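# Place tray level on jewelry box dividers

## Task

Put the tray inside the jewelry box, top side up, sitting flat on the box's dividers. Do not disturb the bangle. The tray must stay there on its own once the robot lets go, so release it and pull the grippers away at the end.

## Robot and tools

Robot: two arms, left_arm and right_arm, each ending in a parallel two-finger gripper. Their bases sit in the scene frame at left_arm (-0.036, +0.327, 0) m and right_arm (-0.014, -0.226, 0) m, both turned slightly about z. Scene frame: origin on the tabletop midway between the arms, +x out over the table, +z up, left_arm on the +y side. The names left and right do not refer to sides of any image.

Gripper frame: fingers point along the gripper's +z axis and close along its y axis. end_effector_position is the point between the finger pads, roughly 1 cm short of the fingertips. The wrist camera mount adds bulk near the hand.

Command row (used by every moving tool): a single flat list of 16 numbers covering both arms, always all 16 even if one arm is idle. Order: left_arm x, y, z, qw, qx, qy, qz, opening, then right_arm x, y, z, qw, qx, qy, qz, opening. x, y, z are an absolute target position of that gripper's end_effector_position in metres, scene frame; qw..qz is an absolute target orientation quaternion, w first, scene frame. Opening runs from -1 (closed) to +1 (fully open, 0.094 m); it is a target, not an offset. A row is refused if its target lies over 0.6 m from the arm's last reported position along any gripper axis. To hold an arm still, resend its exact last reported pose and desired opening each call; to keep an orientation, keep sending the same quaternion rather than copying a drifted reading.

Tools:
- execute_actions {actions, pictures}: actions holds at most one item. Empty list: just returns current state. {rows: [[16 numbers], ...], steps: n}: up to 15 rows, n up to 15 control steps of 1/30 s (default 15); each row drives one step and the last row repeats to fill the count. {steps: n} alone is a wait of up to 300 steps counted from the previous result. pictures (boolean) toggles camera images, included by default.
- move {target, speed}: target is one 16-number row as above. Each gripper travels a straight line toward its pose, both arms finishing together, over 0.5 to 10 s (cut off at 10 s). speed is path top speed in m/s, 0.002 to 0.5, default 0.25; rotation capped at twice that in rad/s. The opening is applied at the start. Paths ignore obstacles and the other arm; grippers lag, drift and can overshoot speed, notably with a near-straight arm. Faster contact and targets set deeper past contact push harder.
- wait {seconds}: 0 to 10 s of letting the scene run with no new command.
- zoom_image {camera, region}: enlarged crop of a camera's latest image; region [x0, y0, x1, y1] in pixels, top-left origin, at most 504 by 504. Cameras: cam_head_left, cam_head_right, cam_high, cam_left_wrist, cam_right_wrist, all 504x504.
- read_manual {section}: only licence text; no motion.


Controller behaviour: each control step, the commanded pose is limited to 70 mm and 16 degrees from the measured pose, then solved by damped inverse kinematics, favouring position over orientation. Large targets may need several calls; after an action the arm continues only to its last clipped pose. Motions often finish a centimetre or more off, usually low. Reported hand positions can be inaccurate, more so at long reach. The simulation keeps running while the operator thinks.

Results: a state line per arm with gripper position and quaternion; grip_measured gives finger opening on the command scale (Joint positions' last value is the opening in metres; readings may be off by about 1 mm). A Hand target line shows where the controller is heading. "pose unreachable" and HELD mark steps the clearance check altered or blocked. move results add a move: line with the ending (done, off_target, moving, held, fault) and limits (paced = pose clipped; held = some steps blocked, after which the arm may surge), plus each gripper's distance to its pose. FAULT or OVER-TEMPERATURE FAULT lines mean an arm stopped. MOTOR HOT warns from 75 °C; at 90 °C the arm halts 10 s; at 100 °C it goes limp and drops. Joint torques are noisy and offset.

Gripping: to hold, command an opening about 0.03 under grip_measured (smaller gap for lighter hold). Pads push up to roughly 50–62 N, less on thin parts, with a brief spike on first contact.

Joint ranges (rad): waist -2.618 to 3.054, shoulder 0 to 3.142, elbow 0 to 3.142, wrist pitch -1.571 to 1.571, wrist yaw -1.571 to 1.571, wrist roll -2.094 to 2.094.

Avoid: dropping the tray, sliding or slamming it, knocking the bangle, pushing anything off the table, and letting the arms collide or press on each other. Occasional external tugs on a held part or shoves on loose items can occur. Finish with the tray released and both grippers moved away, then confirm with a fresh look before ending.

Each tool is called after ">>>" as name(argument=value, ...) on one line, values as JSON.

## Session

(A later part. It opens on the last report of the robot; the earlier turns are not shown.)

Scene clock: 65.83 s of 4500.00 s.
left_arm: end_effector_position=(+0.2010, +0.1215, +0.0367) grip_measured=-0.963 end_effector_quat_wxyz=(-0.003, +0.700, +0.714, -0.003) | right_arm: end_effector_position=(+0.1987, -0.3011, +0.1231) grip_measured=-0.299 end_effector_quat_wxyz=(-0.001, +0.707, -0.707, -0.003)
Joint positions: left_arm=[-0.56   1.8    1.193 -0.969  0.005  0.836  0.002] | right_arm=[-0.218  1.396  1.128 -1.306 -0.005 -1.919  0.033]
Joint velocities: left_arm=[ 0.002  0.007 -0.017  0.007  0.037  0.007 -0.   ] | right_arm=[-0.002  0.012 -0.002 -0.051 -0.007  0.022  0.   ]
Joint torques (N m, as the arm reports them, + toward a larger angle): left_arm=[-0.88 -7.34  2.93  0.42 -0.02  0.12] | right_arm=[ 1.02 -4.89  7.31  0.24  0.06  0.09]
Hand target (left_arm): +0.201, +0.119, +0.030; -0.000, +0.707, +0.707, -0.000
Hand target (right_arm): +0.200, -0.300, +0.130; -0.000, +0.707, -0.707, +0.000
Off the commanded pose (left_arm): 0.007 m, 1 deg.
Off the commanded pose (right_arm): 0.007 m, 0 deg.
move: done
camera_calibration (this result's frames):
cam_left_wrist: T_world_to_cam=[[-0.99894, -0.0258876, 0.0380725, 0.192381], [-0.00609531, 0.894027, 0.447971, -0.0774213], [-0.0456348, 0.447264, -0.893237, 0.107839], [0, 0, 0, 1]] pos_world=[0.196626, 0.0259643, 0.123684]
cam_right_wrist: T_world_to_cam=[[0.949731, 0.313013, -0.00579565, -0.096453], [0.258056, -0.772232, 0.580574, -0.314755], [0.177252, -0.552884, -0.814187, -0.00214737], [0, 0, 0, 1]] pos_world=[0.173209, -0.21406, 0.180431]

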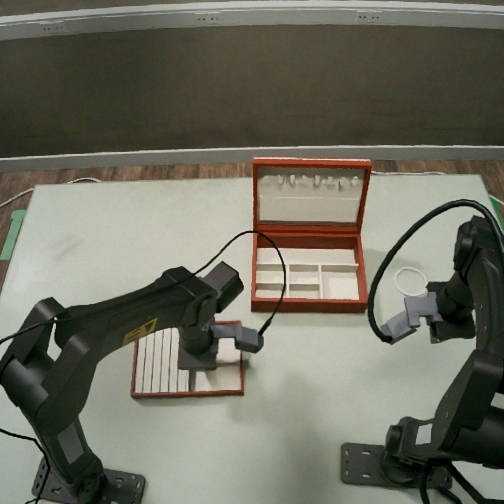

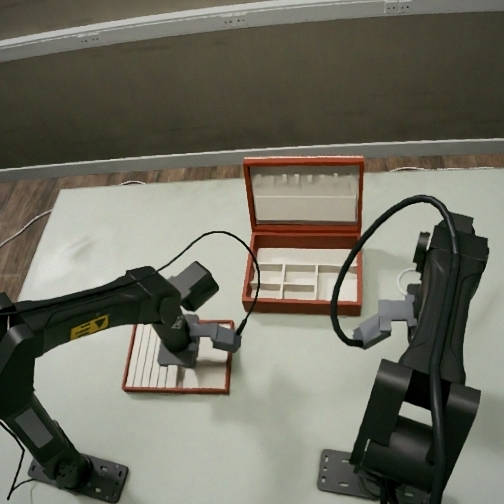

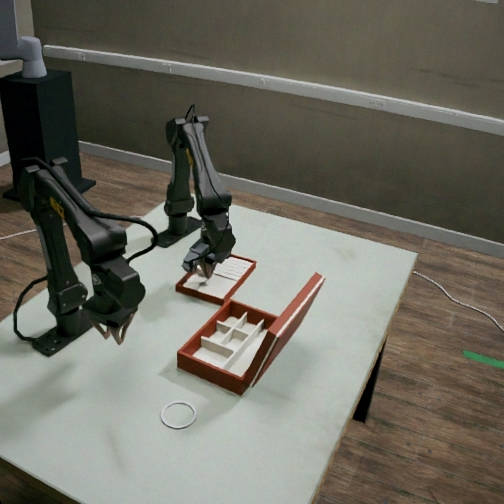

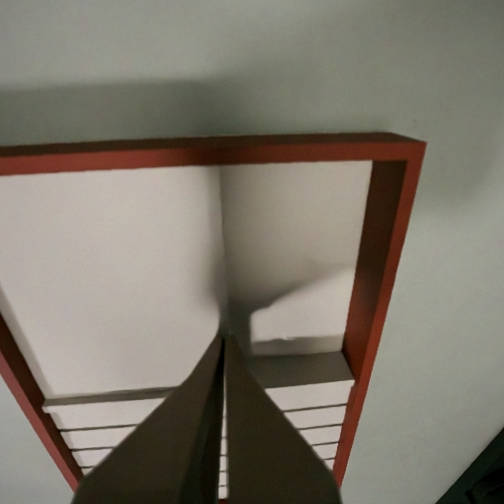

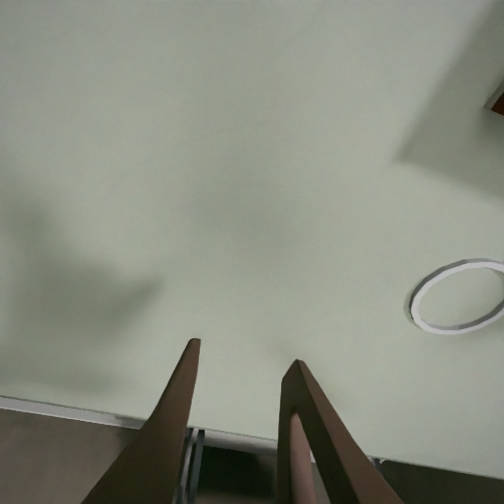

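>>> move(target=[0.2,0.12,0.038,0,0.707,0.707,0,-0.4,0.2,-0.3,0.13,0,0.707,-0.707,0,-0.3], speed=0.025)

>>> move(target=[0.2,0.15,0.12,0,0.707,0.707,0,-0.4,0.2,-0.15,0.14,0,0.707,-0.707,0,-0.3], speed=0.15)

>>> move(target=[0.2,0.48,0.14,0,0.2,0.98,0,-0.4,0.19,-0.05,0.12,0,0.707,-0.707,0,-0.3])

>>> move(target=[0.2,0.48,0.14,0,0.2,0.98,0,-0.4,0.205,0.118,0.065,0,0.707,-0.707,0,-0.3], speed=0.12)

Scene clock: 76.80 s of 4500.00 s.
left_arm: end_effector_position=(+0.1991, +0.1220, +0.0367) grip_measured=-0.402 end_effector_quat_wxyz=(-0.006, +0.701, +0.713, -0.005) | right_arm: end_effector_position=(+0.1986, -0.3011, +0.1231) grip_measured=-0.299 end_effector_quat_wxyz=(-0.001, +0.707, -0.707, -0.003)
Joint positions: left_arm=[-0.561  1.8    1.193 -0.976  0.009  0.836  0.028] | right_arm=[-0.218  1.396  1.128 -1.306 -0.005 -1.919  0.033]
Joint velocities: left_arm=[-0.007  0.012 -0.012  0.037  0.037 -0.022  0.001] | right_arm=[-0.007 -0.017 -0.002 -0.007 -0.022 -0.007 -0.001]
Joint torques (N m, as the arm reports them, + toward a larger angle): left_arm=[-0.83 -8.58  3.96  0.15 -0.07  0.11] | right_arm=[ 0.96 -4.85  7.35  0.21  0.06  0.08]
Hand target (left_arm): +0.200, +0.120, +0.038; +0.000, +0.707, +0.707, -0.000
Hand target (right_arm): +0.200, -0.300, +0.130; -0.000, +0.707, -0.707, -0.000
Off the commanded pose (left_arm): 0.003 m, 1 deg.
Off the commanded pose (right_arm): 0.007 m, 0 deg.
After step 90, 7.27 s passed at rest.
move: done
camera_calibration (this result's frames):
cam_left_wrist: T_world_to_cam=[[-0.998635, -0.0252492, 0.0457291, 0.190059], [-0.00197628, 0.893057, 0.44994, -0.0787011], [-0.0521993, 0.449235, -0.891887, 0.108547], [0, 0, 0, 1]] pos_world=[0.19531, 0.0263201, 0.123531]
cam_right_wrist: T_world_to_cam=[[0.949729, 0.313014, -0.00609535, -0.0963409], [0.258264, -0.772307, 0.58038, -0.314748], [0.17696, -0.552778, -0.814323, -0.00200671], [0, 0, 0, 1]] pos_world=[0.173141, -0.214035, 0.180452]

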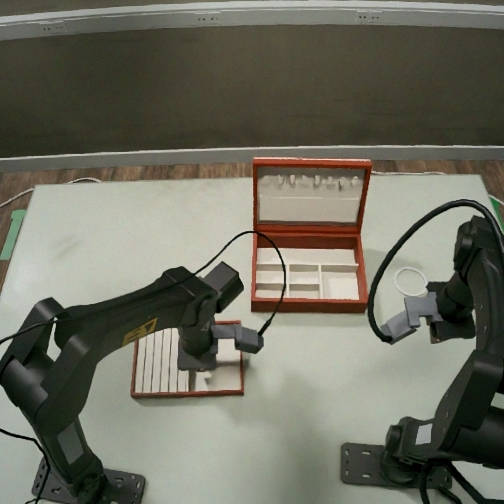

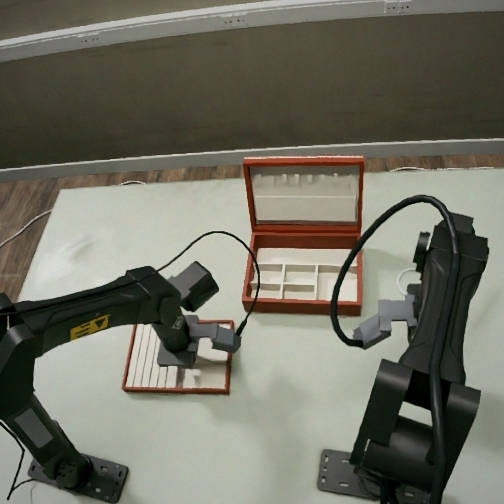

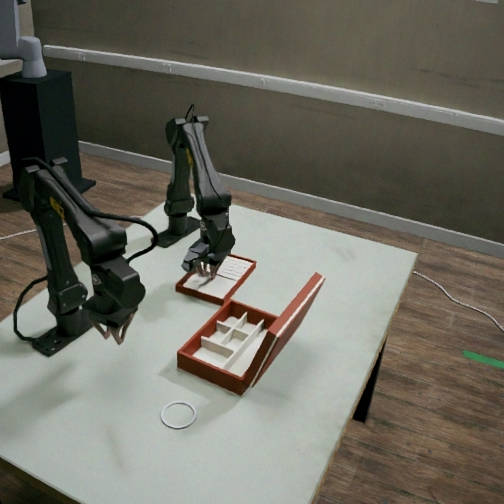

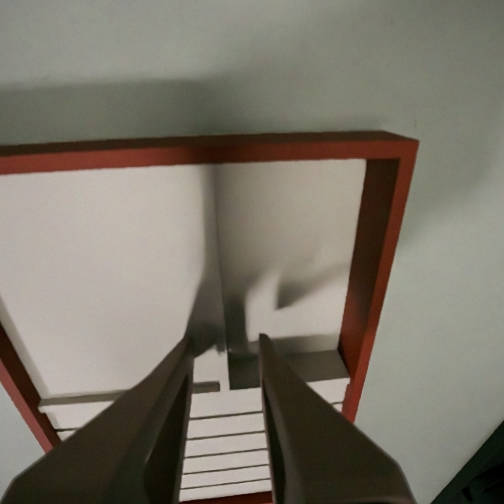

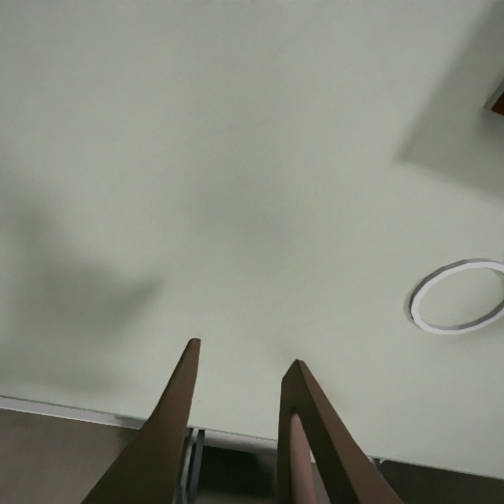

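Scene clock: 78.43 s of 4500.00 s.
left_arm: end_effector_position=(+0.1925, +0.1529, +0.1049) grip_measured=-0.402 end_effector_quat_wxyz=(-0.021, +0.707, +0.707, -0.001) | right_arm: end_effector_position=(+0.1970, -0.1521, +0.1336) grip_measured=-0.299 end_effector_quat_wxyz=(-0.002, +0.708, -0.706, -0.000)
Joint positions: left_arm=[-0.502  1.675  1.324 -1.262 -0.003  0.912  0.028] | right_arm=[ 0.462  1.381  1.158 -1.344 -0.002 -1.243  0.033]
Joint velocities: left_arm=[-0.012  0.002 -0.012  0.022 -0.022 -0.051 -0.   ] | right_arm=[-0.002  0.002 -0.007  0.007 -0.022 -0.037 -0.001]
Joint torques (N m, as the arm reports them, + toward a larger angle): left_arm=[ 0.82 -9.15  6.67 -0.23  0.    0.1 ] | right_arm=[ 0.89 -3.78  7.87  0.28  0.01  0.13]
Hand target (left_arm): +0.198, +0.152, +0.120; -0.001, +0.707, +0.707, +0.002
Hand target (right_arm): +0.200, -0.149, +0.140; -0.004, +0.707, -0.707, +0.000
Off the commanded pose (left_arm): 0.017 m, 2 deg.
Off the commanded pose (right_arm): 0.007 m, 0 deg.
move: off_target (left_arm)
camera_calibration (this result's frames):
cam_left_wrist: T_world_to_cam=[[-0.998038, -0.0092117, 0.0619227, 0.176873], [0.0212191, 0.880793, 0.473027, -0.142027], [-0.0588985, 0.473413, -0.878869, 0.151415], [0, 0, 0, 1]] pos_world=[0.188457, 0.0550436, 0.189304]
cam_right_wrist: T_world_to_cam=[[0.948547, 0.316624, -0.00290441, -0.14101], [0.258707, -0.769684, 0.583658, -0.205467], [0.182565, -0.554378, -0.811994, 0.0874985], [0, 0, 0, 1]] pos_world=[0.170936, -0.0649901, 0.190561]

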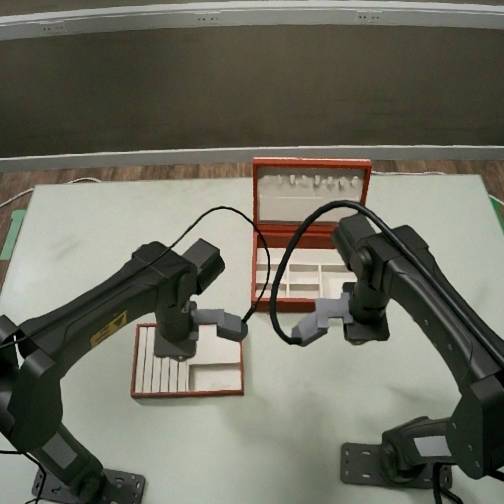

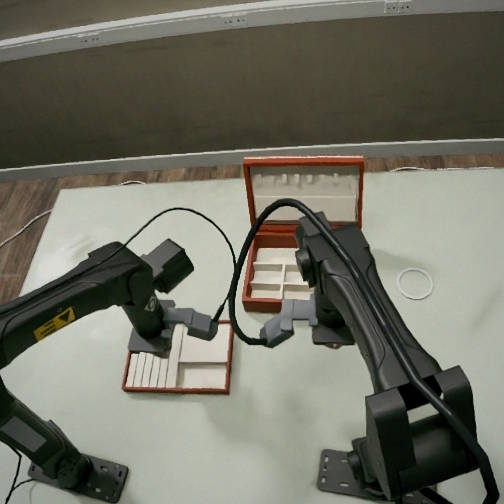

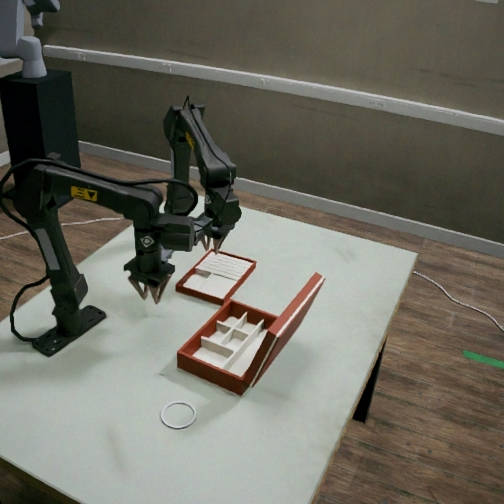

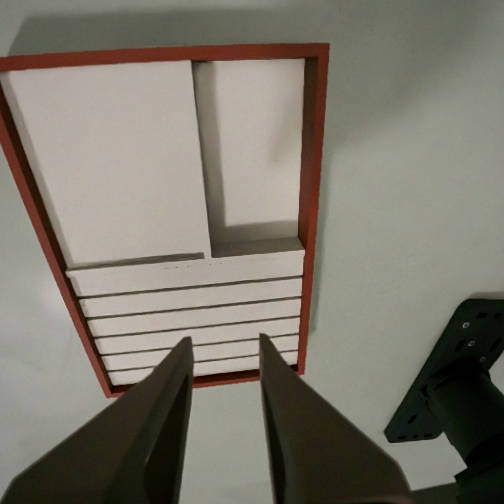

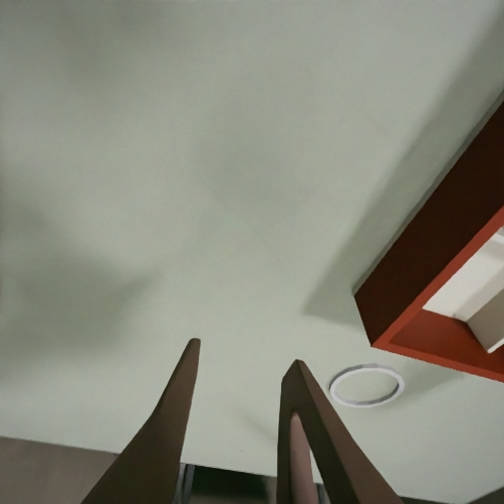

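Scene clock: 81.17 s of 4500.00 s.
left_arm: end_effector_position=(+0.1948, +0.4848, +0.1337) grip_measured=-0.402 end_effector_quat_wxyz=(-0.016, +0.202, +0.979, +0.019) | right_arm: end_effector_position=(+0.1814, -0.0592, +0.1138) grip_measured=-0.299 end_effector_quat_wxyz=(+0.016, +0.708, -0.706, -0.002)
Joint positions: left_arm=[ 0.719  1.594  1.352 -1.325 -0.05   0.971  0.028] | right_arm=[ 0.833  1.546  1.225 -1.283 -0.002 -0.872  0.033]
Joint velocities: left_arm=[-0.007  0.002  0.017 -0.051  0.022 -0.051 -0.001] | right_arm=[-0.012  0.002 -0.012 -0.037 -0.007  0.022  0.   ]
Joint torques (N m, as the arm reports them, + toward a larger angle): left_arm=[ 0.35 -5.65  6.94 -0.04  0.02 -0.02] | right_arm=[ 0.91 -5.64  7.82  0.53 -0.01  0.1 ]
Hand target (left_arm): +0.198, +0.488, +0.140; -0.012, +0.199, +0.980, +0.021
Hand target (right_arm): +0.189, -0.050, +0.120; -0.002, +0.707, -0.707, -0.001
Off the commanded pose (left_arm): 0.009 m, 3 deg.
Off the commanded pose (right_arm): 0.014 m, 2 deg.
move: off_target (left_arm, right_arm)
camera_calibration (this result's frames):
cam_left_wrist: T_world_to_cam=[[-0.388908, -0.921276, -0.00130814, 0.512416], [-0.80684, 0.339914, 0.483185, -0.0258215], [-0.444702, 0.18897, -0.875517, 0.232379], [0, 0, 0, 1]] pos_world=[0.281788, 0.436941, 0.216599]
cam_right_wrist: T_world_to_cam=[[0.948097, 0.315785, -0.0373148, -0.151762], [0.275234, -0.756204, 0.593635, -0.121783], [0.159243, -0.573094, -0.803869, 0.127994], [0, 0, 0, 1]] pos_world=[0.157022, 0.0291842, 0.169522]

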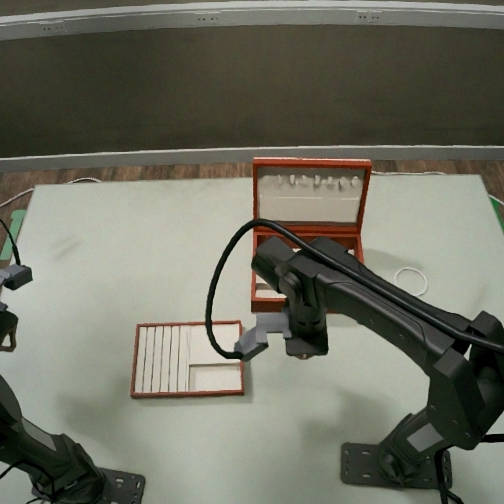

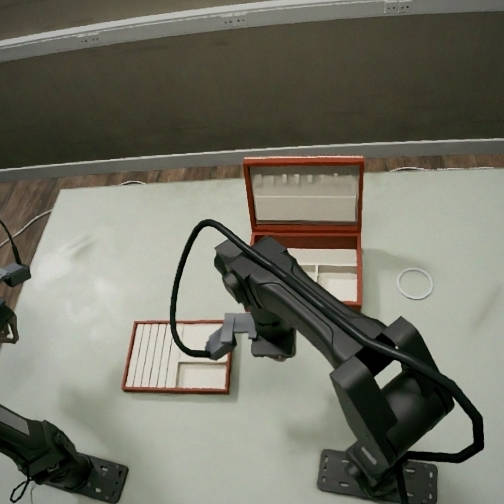

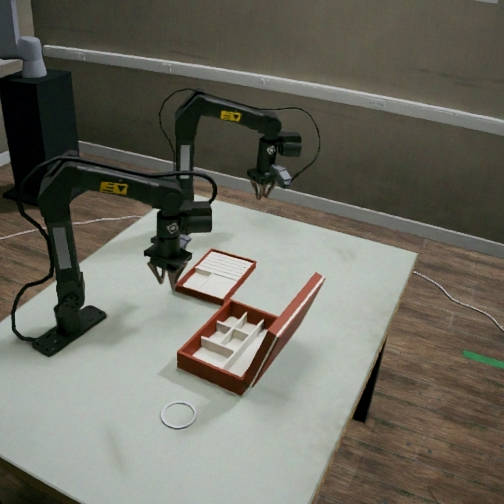

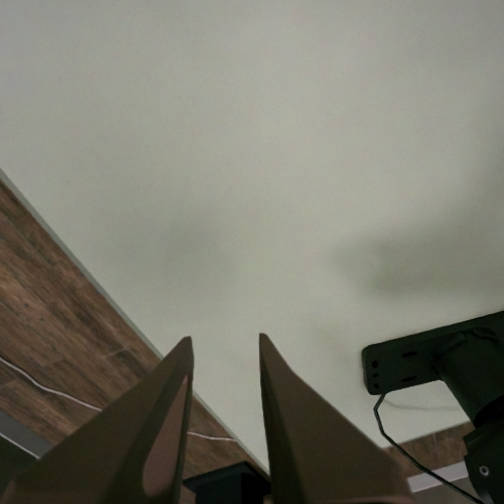

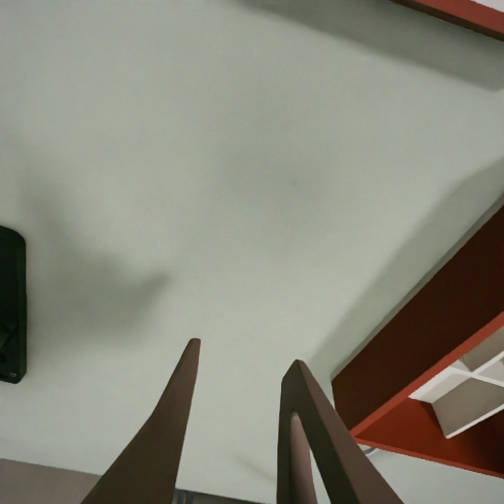

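Scene clock: 83.07 s of 4500.00 s.
left_arm: end_effector_position=(+0.1950, +0.4784, +0.1336) grip_measured=-0.402 end_effector_quat_wxyz=(-0.010, +0.202, +0.979, +0.004) | right_arm: end_effector_position=(+0.2009, +0.1106, +0.0574) grip_measured=-0.299 end_effector_quat_wxyz=(+0.011, +0.709, -0.705, +0.002)
Joint positions: left_arm=[ 0.719  1.594  1.352 -1.338 -0.019  0.971  0.028] | right_arm=[ 1.131  2.11   1.713 -1.195 -0.001 -0.576  0.033]
Joint velocities: left_arm=[ 0.007 -0.002 -0.002 -0.037  0.066 -0.007 -0.001] | right_arm=[-0.017  0.012  0.017 -0.022  0.022  0.022  0.   ]
Joint torques (N m, as the arm reports them, + toward a larger angle): left_arm=[ 0.58 -5.59  6.92 -0.1   0.22  0.03] | right_arm=[  0.66 -11.87   7.66   0.36   0.01   0.05]
Hand target (left_arm): +0.200, +0.480, +0.140; -0.000, +0.200, +0.980, +0.000
Hand target (right_arm): +0.203, +0.119, +0.065; -0.001, +0.707, -0.707, -0.001
Off the commanded pose (left_arm): 0.008 m, 1 deg.
Off the commanded pose (right_arm): 0.011 m, 1 deg.
move: off_target (right_arm)
camera_calibration (this result's frames):
cam_left_wrist: T_world_to_cam=[[-0.388887, -0.92089, 0.026984, 0.502659], [-0.809506, 0.35554, 0.467217, -0.0282196], [-0.43985, 0.159851, -0.883731, 0.247605], [0, 0, 0, 1]] pos_world=[0.281542, 0.433347, 0.218437]
cam_right_wrist: T_world_to_cam=[[0.947626, 0.318506, -0.0236242, -0.226995], [0.269282, -0.757016, 0.595327, 0.0359397], [0.171731, -0.570509, -0.803136, 0.174002], [0, 0, 0, 1]] pos_world=[0.175547, 0.198776, 0.112989]

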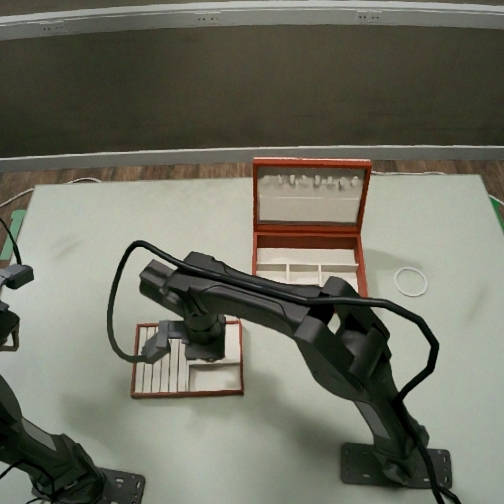

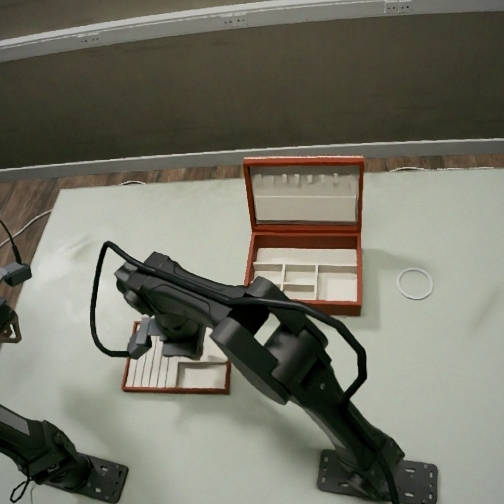

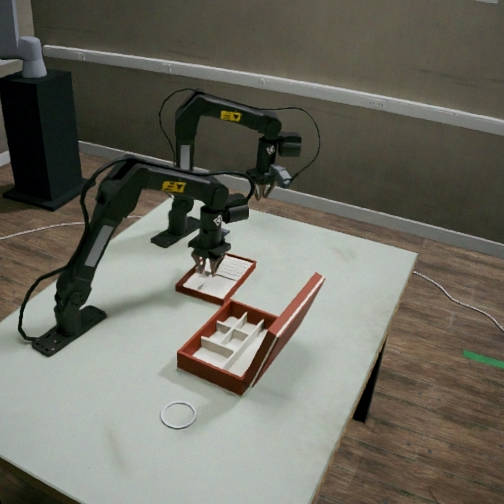

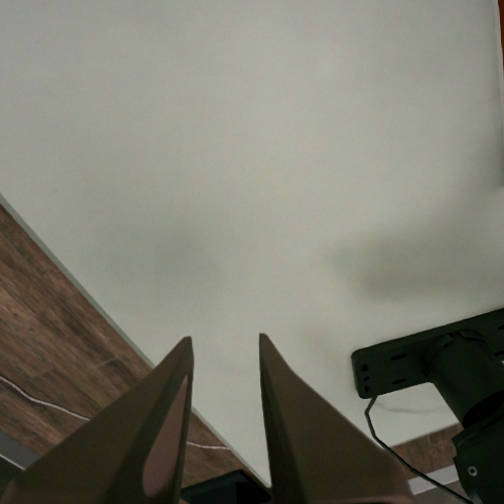

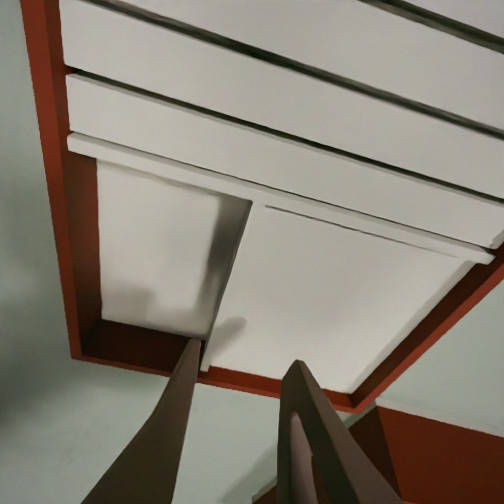

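>>> move(target=[0.2,0.48,0.14,0,0.2,0.98,0,-0.4,0.189,0.133,0.055,0,0.715,-0.7,0,-0.3], speed=0.04)

>>> move(target=[0.2,0.48,0.14,0,0.2,0.98,0,-0.4,0.189,0.133,0.024,0,0.715,-0.7,0,-0.3], speed=0.02)

Scene clock: 91.00 s of 4500.00 s.
left_arm: end_effector_position=(+0.1950, +0.4783, +0.1336) grip_measured=-0.402 end_effector_quat_wxyz=(-0.010, +0.202, +0.979, +0.003) | right_arm: end_effector_position=(+0.1842, +0.1191, +0.0482) grip_measured=-0.299 end_effector_quat_wxyz=(+0.022, +0.715, -0.698, +0.005)
Joint positions: left_arm=[ 0.719  1.594  1.352 -1.338 -0.019  0.971  0.028] | right_arm=[ 1.178  2.135  1.713 -1.195 -0.001 -0.548  0.033]
Joint velocities: left_arm=[-0.022  0.007 -0.002  0.051  0.007  0.007  0.001] | right_arm=[-0.007 -0.032 -0.002  0.037  0.022  0.051  0.   ]
Joint torques (N m, as the arm reports them, + toward a larger angle): left_arm=[ 0.58 -5.64  6.94 -0.12  0.21  0.03] | right_arm=[  0.64 -11.88   7.96   0.55   0.     0.07]
Hand target (left_arm): +0.200, +0.480, +0.140; +0.000, +0.200, +0.980, +0.000
Hand target (right_arm): +0.189, +0.133, +0.055; -0.000, +0.714, -0.700, -0.000
Off the commanded pose (left_arm): 0.008 m, 1 deg.
Off the commanded pose (right_arm): 0.016 m, 3 deg.
After step 90, 4.00 s passed at rest.
move: off_target (right_arm)
camera_calibration (this result's frames):
cam_left_wrist: T_world_to_cam=[[-0.388882, -0.92087, 0.0277326, 0.502393], [-0.809548, 0.35593, 0.466847, -0.028295], [-0.439776, 0.159097, -0.883903, 0.247996], [0, 0, 0, 1]] pos_world=[0.281528, 0.433254, 0.218481]
cam_right_wrist: T_world_to_cam=[[0.941256, 0.335127, -0.04155, -0.214001], [0.290026, -0.739224, 0.607809, 0.0457869], [0.172979, -0.584155, -0.792995, 0.175223], [0, 0, 0, 1]] pos_world=[0.15784, 0.207921, 0.102229]

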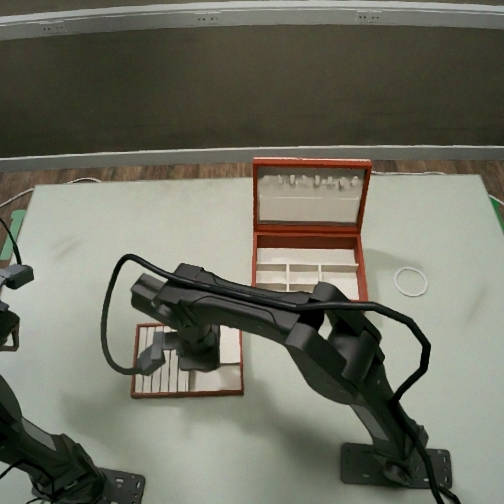

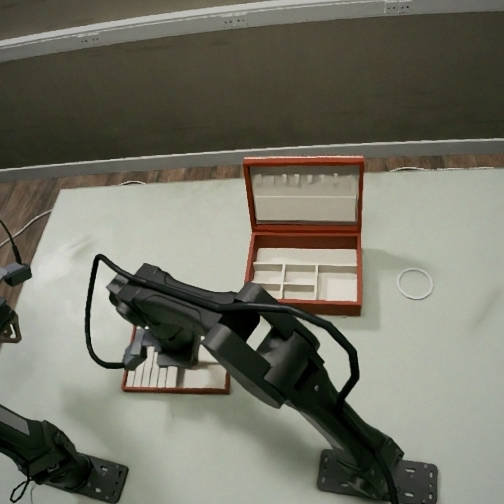

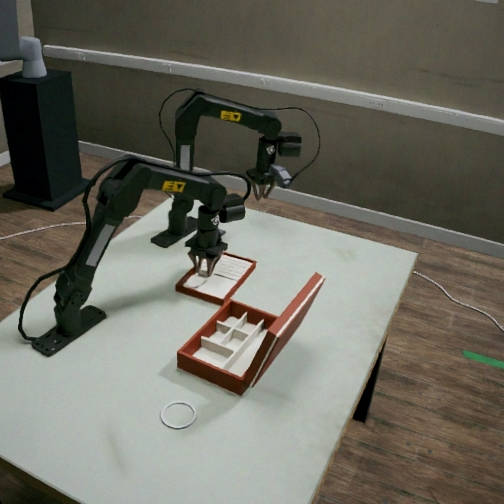

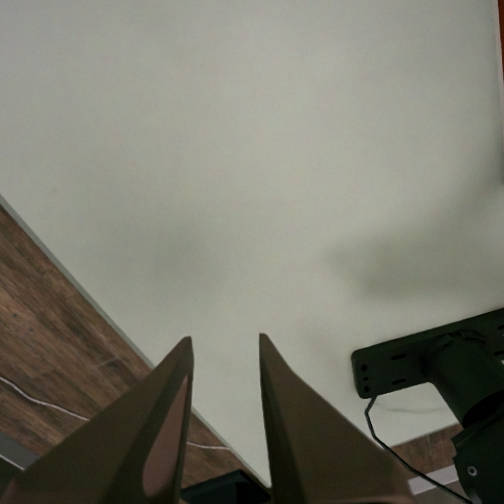

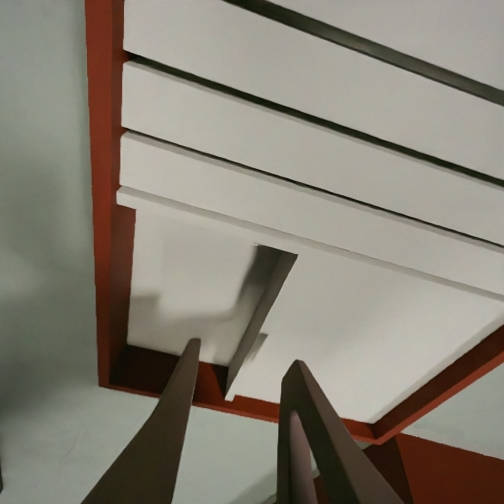

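Scene clock: 92.70 s of 4500.00 s.
left_arm: end_effector_position=(+0.1950, +0.4783, +0.1336) grip_measured=-0.402 end_effector_quat_wxyz=(-0.010, +0.202, +0.979, +0.003) | right_arm: end_effector_position=(+0.1926, +0.1336, +0.0316) grip_measured=-0.299 end_effector_quat_wxyz=(-0.004, +0.715, -0.699, -0.002)
Joint positions: left_arm=[ 0.719  1.594  1.352 -1.338 -0.019  0.971  0.028] | right_arm=[ 1.178  2.16   1.687 -1.089 -0.001 -0.547  0.033]
Joint velocities: left_arm=[-0.007 -0.002  0.012 -0.007  0.037 -0.125 -0.001] | right_arm=[-0.002 -0.002 -0.007 -0.007  0.007 -0.007 -0.   ]
Joint torques (N m, as the arm reports them, + toward a larger angle): left_arm=[ 0.57 -5.61  6.95 -0.13  0.21  0.04] | right_arm=[  0.79 -12.     3.76   0.66   0.03   0.08]
Hand target (left_arm): +0.200, +0.480, +0.140; +0.000, +0.200, +0.980, +0.000
Hand target (right_arm): +0.189, +0.133, +0.024; -0.000, +0.714, -0.700, +0.000
Off the commanded pose (left_arm): 0.008 m, 1 deg.
Off the commanded pose (right_arm): 0.008 m, 1 deg.
move: done
camera_calibration (this result's frames):
cam_left_wrist: T_world_to_cam=[[-0.388882, -0.92087, 0.0277326, 0.502393], [-0.809548, 0.35593, 0.466847, -0.028295], [-0.439776, 0.159097, -0.883903, 0.247996], [0, 0, 0, 1]] pos_world=[0.281528, 0.433254, 0.218481]
cam_right_wrist: T_world_to_cam=[[0.942207, 0.335031, 0.000571011, -0.228928], [0.27273, -0.767984, 0.579498, 0.0722604], [0.194588, -0.545852, -0.814973, 0.160456], [0, 0, 0, 1]] pos_world=[0.164767, 0.219778, 0.0890233]

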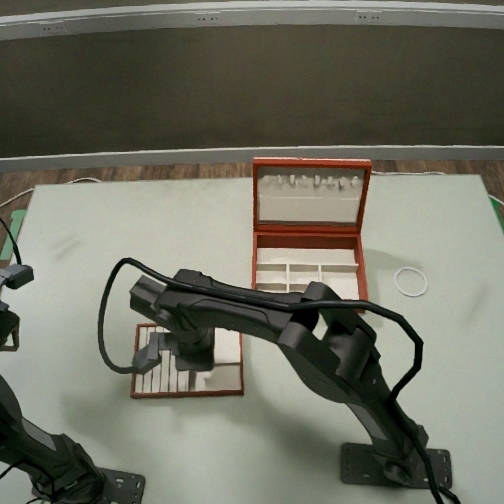

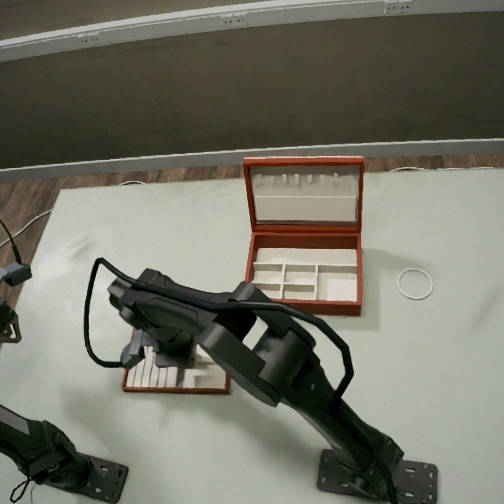

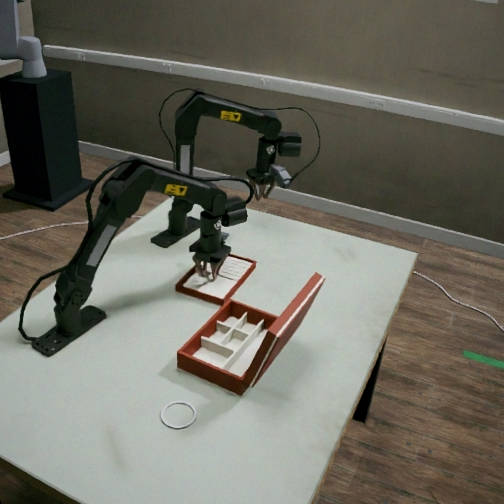

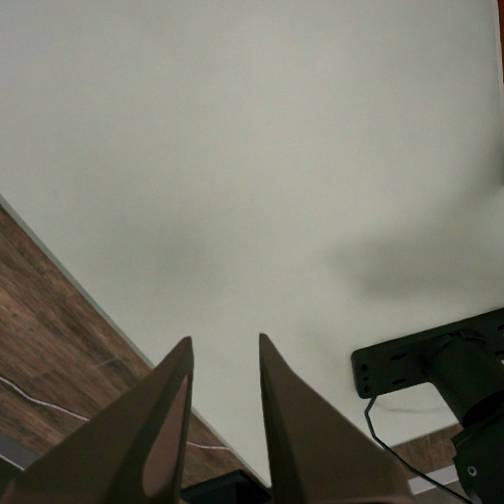

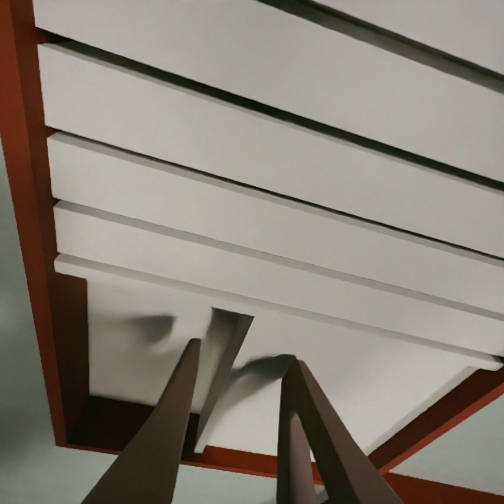

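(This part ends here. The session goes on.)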